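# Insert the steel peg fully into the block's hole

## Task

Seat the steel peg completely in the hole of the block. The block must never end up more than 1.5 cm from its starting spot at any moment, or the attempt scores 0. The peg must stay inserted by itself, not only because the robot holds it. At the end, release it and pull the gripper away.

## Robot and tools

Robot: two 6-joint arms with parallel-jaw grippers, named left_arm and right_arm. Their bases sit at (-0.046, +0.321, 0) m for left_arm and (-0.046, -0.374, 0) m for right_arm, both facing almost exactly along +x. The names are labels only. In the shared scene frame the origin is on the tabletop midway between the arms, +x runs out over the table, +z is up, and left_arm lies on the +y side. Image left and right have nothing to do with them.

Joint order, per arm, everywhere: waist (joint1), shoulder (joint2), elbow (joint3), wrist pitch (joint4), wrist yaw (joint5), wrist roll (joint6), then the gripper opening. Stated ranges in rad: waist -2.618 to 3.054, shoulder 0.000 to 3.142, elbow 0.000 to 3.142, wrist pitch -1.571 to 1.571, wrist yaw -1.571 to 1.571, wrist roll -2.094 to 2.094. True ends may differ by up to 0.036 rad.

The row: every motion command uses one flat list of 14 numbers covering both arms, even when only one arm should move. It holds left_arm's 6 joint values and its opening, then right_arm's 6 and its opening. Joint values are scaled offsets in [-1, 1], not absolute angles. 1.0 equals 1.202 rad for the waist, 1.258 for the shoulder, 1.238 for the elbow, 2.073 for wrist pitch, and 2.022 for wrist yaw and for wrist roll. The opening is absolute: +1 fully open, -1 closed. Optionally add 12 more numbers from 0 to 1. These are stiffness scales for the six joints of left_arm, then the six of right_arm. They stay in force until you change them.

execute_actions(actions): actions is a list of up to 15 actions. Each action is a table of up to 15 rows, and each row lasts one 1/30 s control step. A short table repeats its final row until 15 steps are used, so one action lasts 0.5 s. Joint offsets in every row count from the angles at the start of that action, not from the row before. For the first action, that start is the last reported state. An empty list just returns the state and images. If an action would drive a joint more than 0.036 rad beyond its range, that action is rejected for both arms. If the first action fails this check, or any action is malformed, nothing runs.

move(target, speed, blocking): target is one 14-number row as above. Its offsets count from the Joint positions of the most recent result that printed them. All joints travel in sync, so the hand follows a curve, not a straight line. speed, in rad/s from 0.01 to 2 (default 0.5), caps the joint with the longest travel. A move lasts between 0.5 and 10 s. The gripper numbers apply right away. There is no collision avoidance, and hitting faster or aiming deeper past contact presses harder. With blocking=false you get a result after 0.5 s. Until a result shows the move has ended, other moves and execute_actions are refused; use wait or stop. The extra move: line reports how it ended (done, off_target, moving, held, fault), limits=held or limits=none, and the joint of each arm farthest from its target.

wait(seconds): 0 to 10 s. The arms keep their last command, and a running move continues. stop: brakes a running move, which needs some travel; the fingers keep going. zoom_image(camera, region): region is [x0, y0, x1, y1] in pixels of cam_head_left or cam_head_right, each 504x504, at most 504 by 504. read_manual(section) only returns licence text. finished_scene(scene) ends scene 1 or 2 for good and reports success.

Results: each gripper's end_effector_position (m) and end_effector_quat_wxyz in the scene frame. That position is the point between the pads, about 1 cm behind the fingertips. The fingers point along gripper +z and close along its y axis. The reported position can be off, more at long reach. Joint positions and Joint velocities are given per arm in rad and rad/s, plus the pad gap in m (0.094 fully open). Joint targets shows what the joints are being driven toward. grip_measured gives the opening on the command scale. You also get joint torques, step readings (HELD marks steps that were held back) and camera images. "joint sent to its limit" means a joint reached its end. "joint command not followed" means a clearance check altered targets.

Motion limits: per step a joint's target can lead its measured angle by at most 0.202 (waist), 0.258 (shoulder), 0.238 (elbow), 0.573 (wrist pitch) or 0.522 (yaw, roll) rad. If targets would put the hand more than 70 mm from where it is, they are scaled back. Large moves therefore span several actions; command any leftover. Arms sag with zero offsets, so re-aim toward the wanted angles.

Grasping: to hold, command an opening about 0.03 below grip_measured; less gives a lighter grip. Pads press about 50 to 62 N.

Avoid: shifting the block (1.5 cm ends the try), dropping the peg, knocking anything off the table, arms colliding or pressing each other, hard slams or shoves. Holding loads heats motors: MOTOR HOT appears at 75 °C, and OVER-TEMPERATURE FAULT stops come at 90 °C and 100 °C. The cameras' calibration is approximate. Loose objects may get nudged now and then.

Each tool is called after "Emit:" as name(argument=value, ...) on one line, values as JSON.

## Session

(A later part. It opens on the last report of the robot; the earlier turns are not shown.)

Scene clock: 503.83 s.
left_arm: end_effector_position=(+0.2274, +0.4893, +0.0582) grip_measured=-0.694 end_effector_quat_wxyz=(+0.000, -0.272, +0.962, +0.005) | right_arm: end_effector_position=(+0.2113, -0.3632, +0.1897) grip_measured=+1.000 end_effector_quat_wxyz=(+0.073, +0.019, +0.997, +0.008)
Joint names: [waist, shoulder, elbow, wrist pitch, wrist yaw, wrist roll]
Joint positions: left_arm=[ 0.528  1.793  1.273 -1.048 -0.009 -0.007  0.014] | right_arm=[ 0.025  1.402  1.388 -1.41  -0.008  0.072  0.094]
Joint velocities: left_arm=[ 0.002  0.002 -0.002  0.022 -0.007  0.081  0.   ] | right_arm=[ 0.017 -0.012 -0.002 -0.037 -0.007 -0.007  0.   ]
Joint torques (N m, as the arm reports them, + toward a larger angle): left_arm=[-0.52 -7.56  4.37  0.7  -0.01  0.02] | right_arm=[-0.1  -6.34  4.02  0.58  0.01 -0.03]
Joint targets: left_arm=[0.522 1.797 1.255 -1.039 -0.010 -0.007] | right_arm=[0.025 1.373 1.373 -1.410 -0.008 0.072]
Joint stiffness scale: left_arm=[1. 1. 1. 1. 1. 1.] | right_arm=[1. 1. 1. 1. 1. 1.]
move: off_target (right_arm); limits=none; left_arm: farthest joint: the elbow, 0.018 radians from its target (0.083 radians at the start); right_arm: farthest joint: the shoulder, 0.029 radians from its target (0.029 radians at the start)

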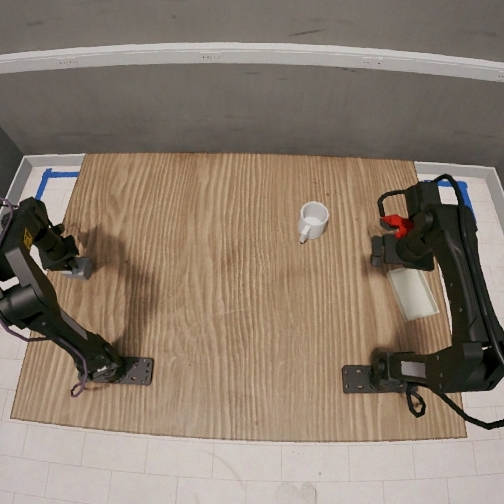

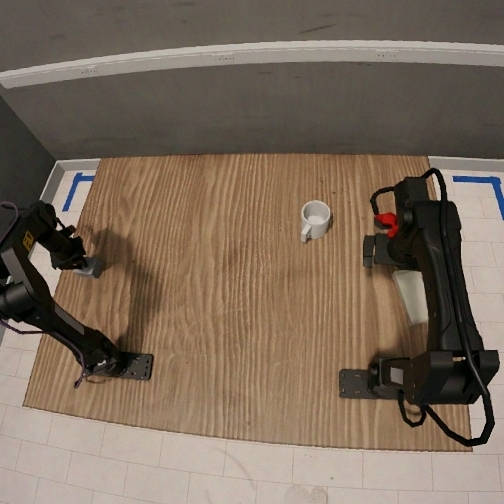

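Emit:
move(target=[-0.005,0.003,-0.014,0.004,0,0,-0.3, 0,-0.023,-0.012,0,0,0,1], speed=0.2)

Emit:
move(target=[-0.005,-0.06,0.19,-0.13,0,0,-0.3, 0,-0.023,-0.012,0,0,0,1], speed=0.3)

Emit:
zoom_image(camera="cam_head_left", region=[40, 230, 110, 300])

Emit:
zoom_image(camera="cam_head_right", region=[50, 230, 120, 300])

Scene clock: 514.50 s.
left_arm: end_effector_position=(+0.2274, +0.4893, +0.0582) grip_measured=-0.302 end_effector_quat_wxyz=(+0.000, -0.272, +0.962, +0.005) | right_arm: end_effector_position=(+0.2113, -0.3632, +0.1897) grip_measured=+1.000 end_effector_quat_wxyz=(+0.073, +0.019, +0.997, +0.008)
Joint names: [waist, shoulder, elbow, wrist pitch, wrist yaw, wrist roll]
Joint positions: left_arm=[ 0.528  1.793  1.273 -1.048 -0.009 -0.007  0.033] | right_arm=[ 0.025  1.402  1.388 -1.41  -0.008  0.072  0.094]
Joint velocities: left_arm=[-0.007 -0.002 -0.002 -0.007 -0.022 -0.051  0.   ] | right_arm=[ 0.012  0.017 -0.012  0.022 -0.007  0.022  0.   ]
Joint torques (N m, as the arm reports them, + toward a larger angle): left_arm=[-0.53 -7.58  4.5   0.69  0.01  0.03] | right_arm=[-0.19 -6.45  3.84  0.6   0.05 -0.02]
Joint targets: left_arm=[0.522 1.797 1.256 -1.040 -0.009 -0.007] | right_arm=[0.025 1.373 1.373 -1.410 -0.008 0.072]
Joint stiffness scale: left_arm=[1. 1. 1. 1. 1. 1.] | right_arm=[1. 1. 1. 1. 1. 1.]
move: off_target (right_arm); limits=none; left_arm: farthest joint: the elbow, 0.018 radians from its target (0.018 radians at the start); right_arm: farthest joint: the shoulder, 0.029 radians from its target (0.029 radians at the start)

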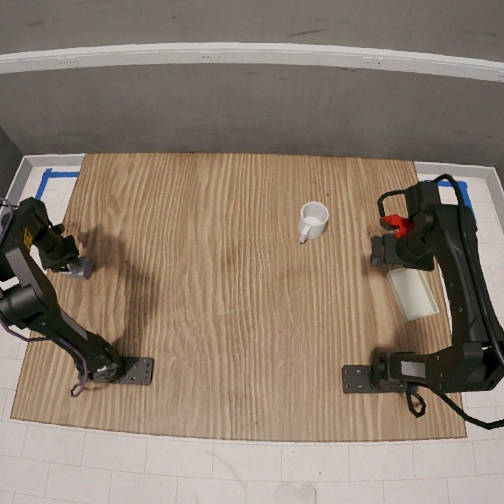

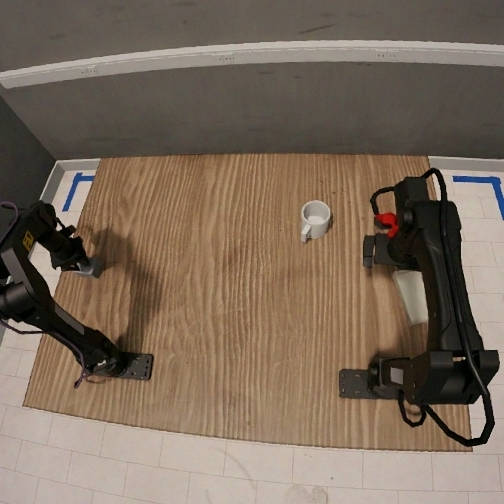

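Scene clock: 516.07 s.
left_arm: end_effector_position=(+0.2237, +0.4870, +0.1243) grip_measured=-0.302 end_effector_quat_wxyz=(+0.000, -0.272, +0.962, +0.005) | right_arm: end_effector_position=(+0.2113, -0.3632, +0.1897) grip_measured=+1.000 end_effector_quat_wxyz=(+0.073, +0.019, +0.997, +0.008)
Joint names: [waist, shoulder, elbow, wrist pitch, wrist yaw, wrist roll]
Joint positions: left_arm=[ 0.528  1.739  1.474 -1.303 -0.009 -0.007  0.033] | right_arm=[ 0.025  1.402  1.388 -1.41  -0.008  0.072  0.094]
Joint velocities: left_arm=[-0.032 -0.002  0.007 -0.022 -0.037 -0.037 -0.   ] | right_arm=[-0.017 -0.002  0.002 -0.007 -0.022  0.066  0.   ]
Joint torques (N m, as the arm reports them, + toward a larger angle): left_arm=[-0.56 -9.09  8.9   0.55  0.01  0.02] | right_arm=[ 0.05 -6.19  3.97  0.58 -0.01  0.01]
Joint targets: left_arm=[0.522 1.717 1.509 -1.317 -0.009 -0.007] | right_arm=[0.025 1.373 1.373 -1.410 -0.008 0.072]
Joint stiffness scale: left_arm=[1. 1. 1. 1. 1. 1.] | right_arm=[1. 1. 1. 1. 1. 1.]
move: off_target (left_arm, right_arm); limits=none; left_arm: farthest joint: the elbow, 0.034 radians from its target (0.235 radians at the start); right_arm: farthest joint: the shoulder, 0.029 radians from its target (0.029 radians at the start)

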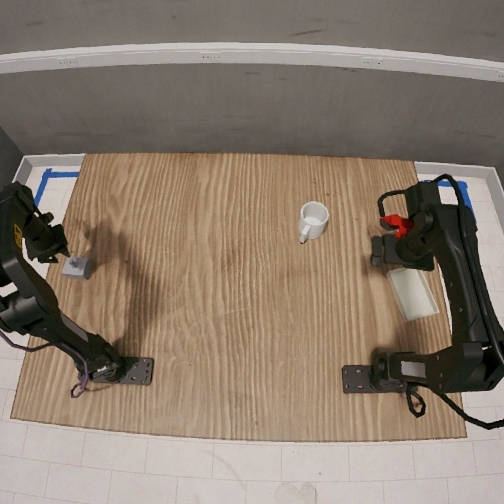

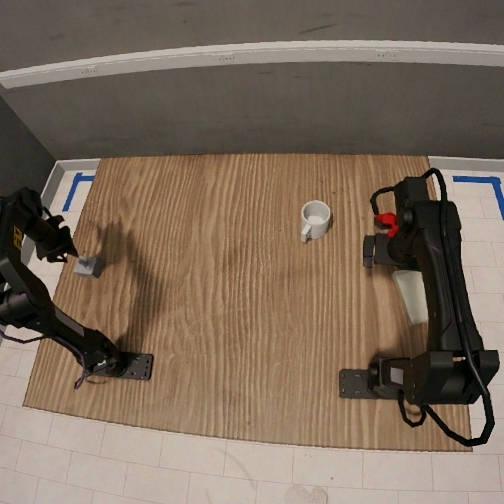

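Region (40, 230, 110, 300) of cam_head_left's 504x504 image, scaled by 7.200, with more detail than that image has.

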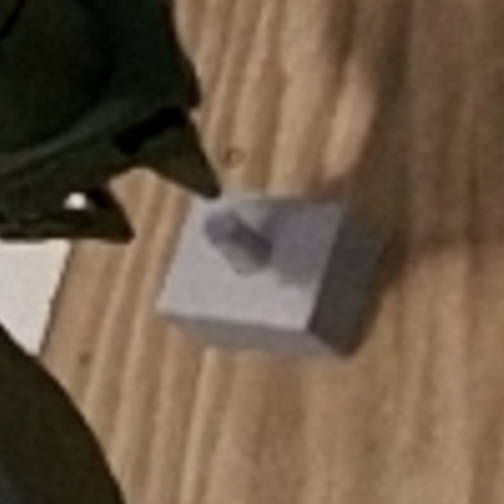

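Region (50, 230, 120, 300) of cam_head_right's 504x504 image, scaled by 7.200, with more detail than that image has.

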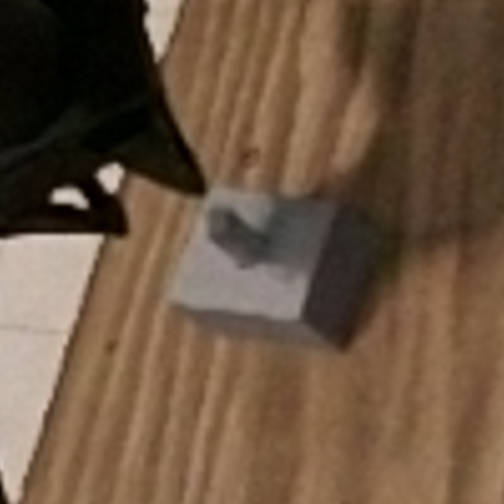

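Emit:
move(target=[-0.005,0.04,-0.15,0.109,0,0,-1, 0,-0.023,-0.012,0,0,0,1], speed=0.2)

Emit:
move(target=[-0.005,-0.1,0.25,-0.1,0,0,-1, 0,-0.023,-0.012,0,0,0,1], speed=0.5)

Emit:
zoom_image(camera="cam_head_left", region=[40, 230, 110, 300])

Scene clock: 528.90 s.
left_arm: end_effector_position=(+0.2252, +0.4880, +0.0810) grip_measured=-0.997 end_effector_quat_wxyz=(-0.004, -0.272, +0.962, +0.004) | right_arm: end_effector_position=(+0.2113, -0.3632, +0.1897) grip_measured=+1.000 end_effector_quat_wxyz=(+0.073, +0.019, +0.997, +0.008)
Joint names: [waist, shoulder, elbow, wrist pitch, wrist yaw, wrist roll]
Joint positions: left_arm=[ 0.528  1.772  1.341 -1.145 -0.009 -0.007  0.   ] | right_arm=[ 0.025  1.402  1.388 -1.41  -0.008  0.072  0.094]
Joint velocities: left_arm=[-0.007  0.007  0.007 -0.037 -0.022 -0.051 -0.   ] | right_arm=[ 0.002  0.017 -0.002 -0.007 -0.007 -0.037  0.   ]
Joint torques (N m, as the arm reports them, + toward a larger angle): left_arm=[-0.53 -6.43  1.74  1.24  0.01  0.02] | right_arm=[-0.08 -6.2   4.02  0.55  0.   -0.02]
Joint targets: left_arm=[0.522 1.790 1.289 -1.077 -0.009 -0.007] | right_arm=[0.025 1.373 1.373 -1.410 -0.008 0.072]
Joint stiffness scale: left_arm=[1. 1. 1. 1. 1. 1.] | right_arm=[1. 1. 1. 1. 1. 1.]
move: off_target (left_arm, right_arm); limits=none; left_arm: farthest joint: the wrist pitch, 0.068 radians from its target (0.226 radians at the start); right_arm: farthest joint: the shoulder, 0.029 radians from its target (0.029 radians at the start)

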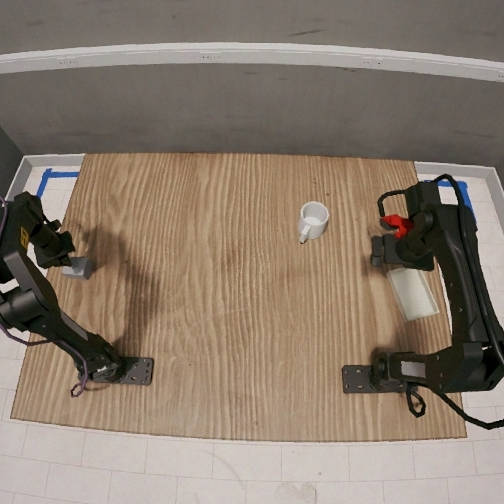

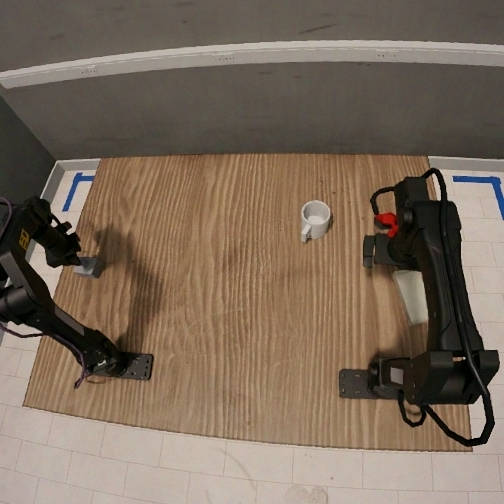

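Scene clock: 530.27 s.
left_arm: end_effector_position=(+0.2417, +0.4979, +0.1881) grip_measured=-0.997 end_effector_quat_wxyz=(+0.092, -0.271, +0.958, +0.030) | right_arm: end_effector_position=(+0.2113, -0.3632, +0.1897) grip_measured=+1.000 end_effector_quat_wxyz=(+0.073, +0.019, +0.997, +0.008)
Joint names: [waist, shoulder, elbow, wrist pitch, wrist yaw, wrist roll]
Joint positions: left_arm=[ 0.528  1.66   1.621 -1.339 -0.009 -0.007  0.   ] | right_arm=[ 0.025  1.402  1.388 -1.41  -0.008  0.072  0.094]
Joint velocities: left_arm=[ 0.007 -0.002  0.002  0.007  0.007  0.007 -0.   ] | right_arm=[-0.027 -0.012  0.002  0.037  0.037 -0.022  0.   ]
Joint torques (N m, as the arm reports them, + toward a larger angle): left_arm=[-0.54 -8.09  8.66  0.84  0.01  0.01] | right_arm=[-0.14 -6.46  4.21  0.57 -0.01 -0.04]
Joint targets: left_arm=[0.522 1.646 1.651 -1.353 -0.009 -0.007] | right_arm=[0.025 1.373 1.373 -1.410 -0.008 0.072]
Joint stiffness scale: left_arm=[1. 1. 1. 1. 1. 1.] | right_arm=[1. 1. 1. 1. 1. 1.]
move: off_target (left_arm, right_arm); limits=none; left_arm: farthest joint: the elbow, 0.030 radians from its target (0.310 radians at the start); right_arm: farthest joint: the shoulder, 0.029 radians from its target (0.029 radians at the start)

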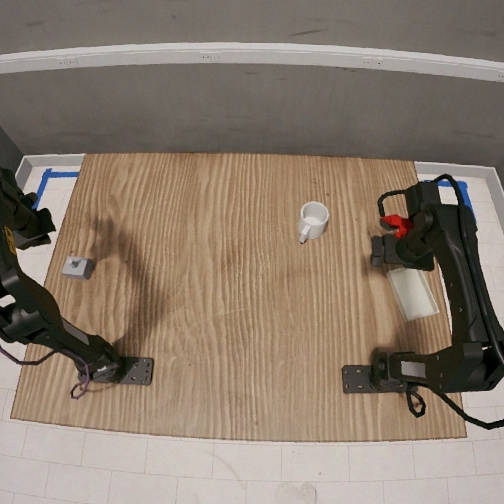

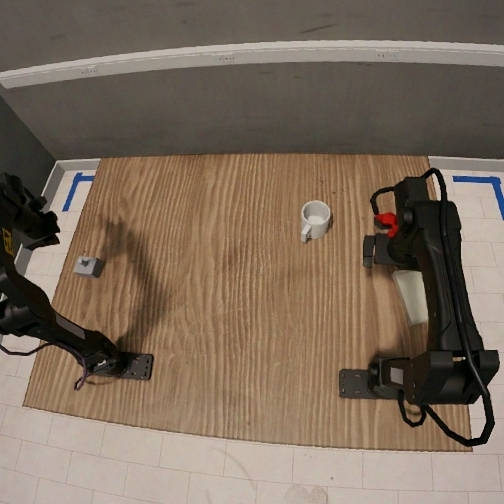

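Region (40, 230, 110, 300) of cam_head_left's 504x504 image, scaled by 7.200, with more detail than that image has.

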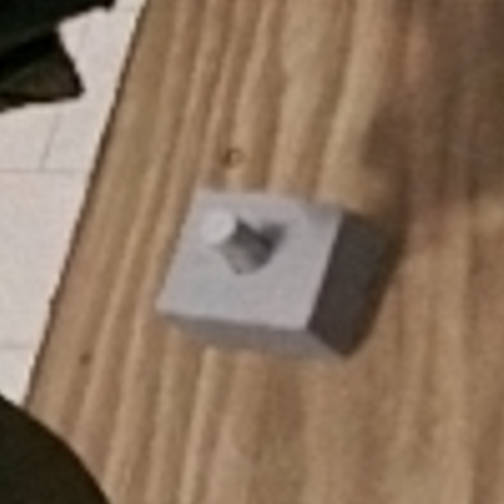

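The push met firm resistance, so the peg is bottomed out in the hole.

Emit:
finished_scene(scene=1)

The scene is finished: the task was done.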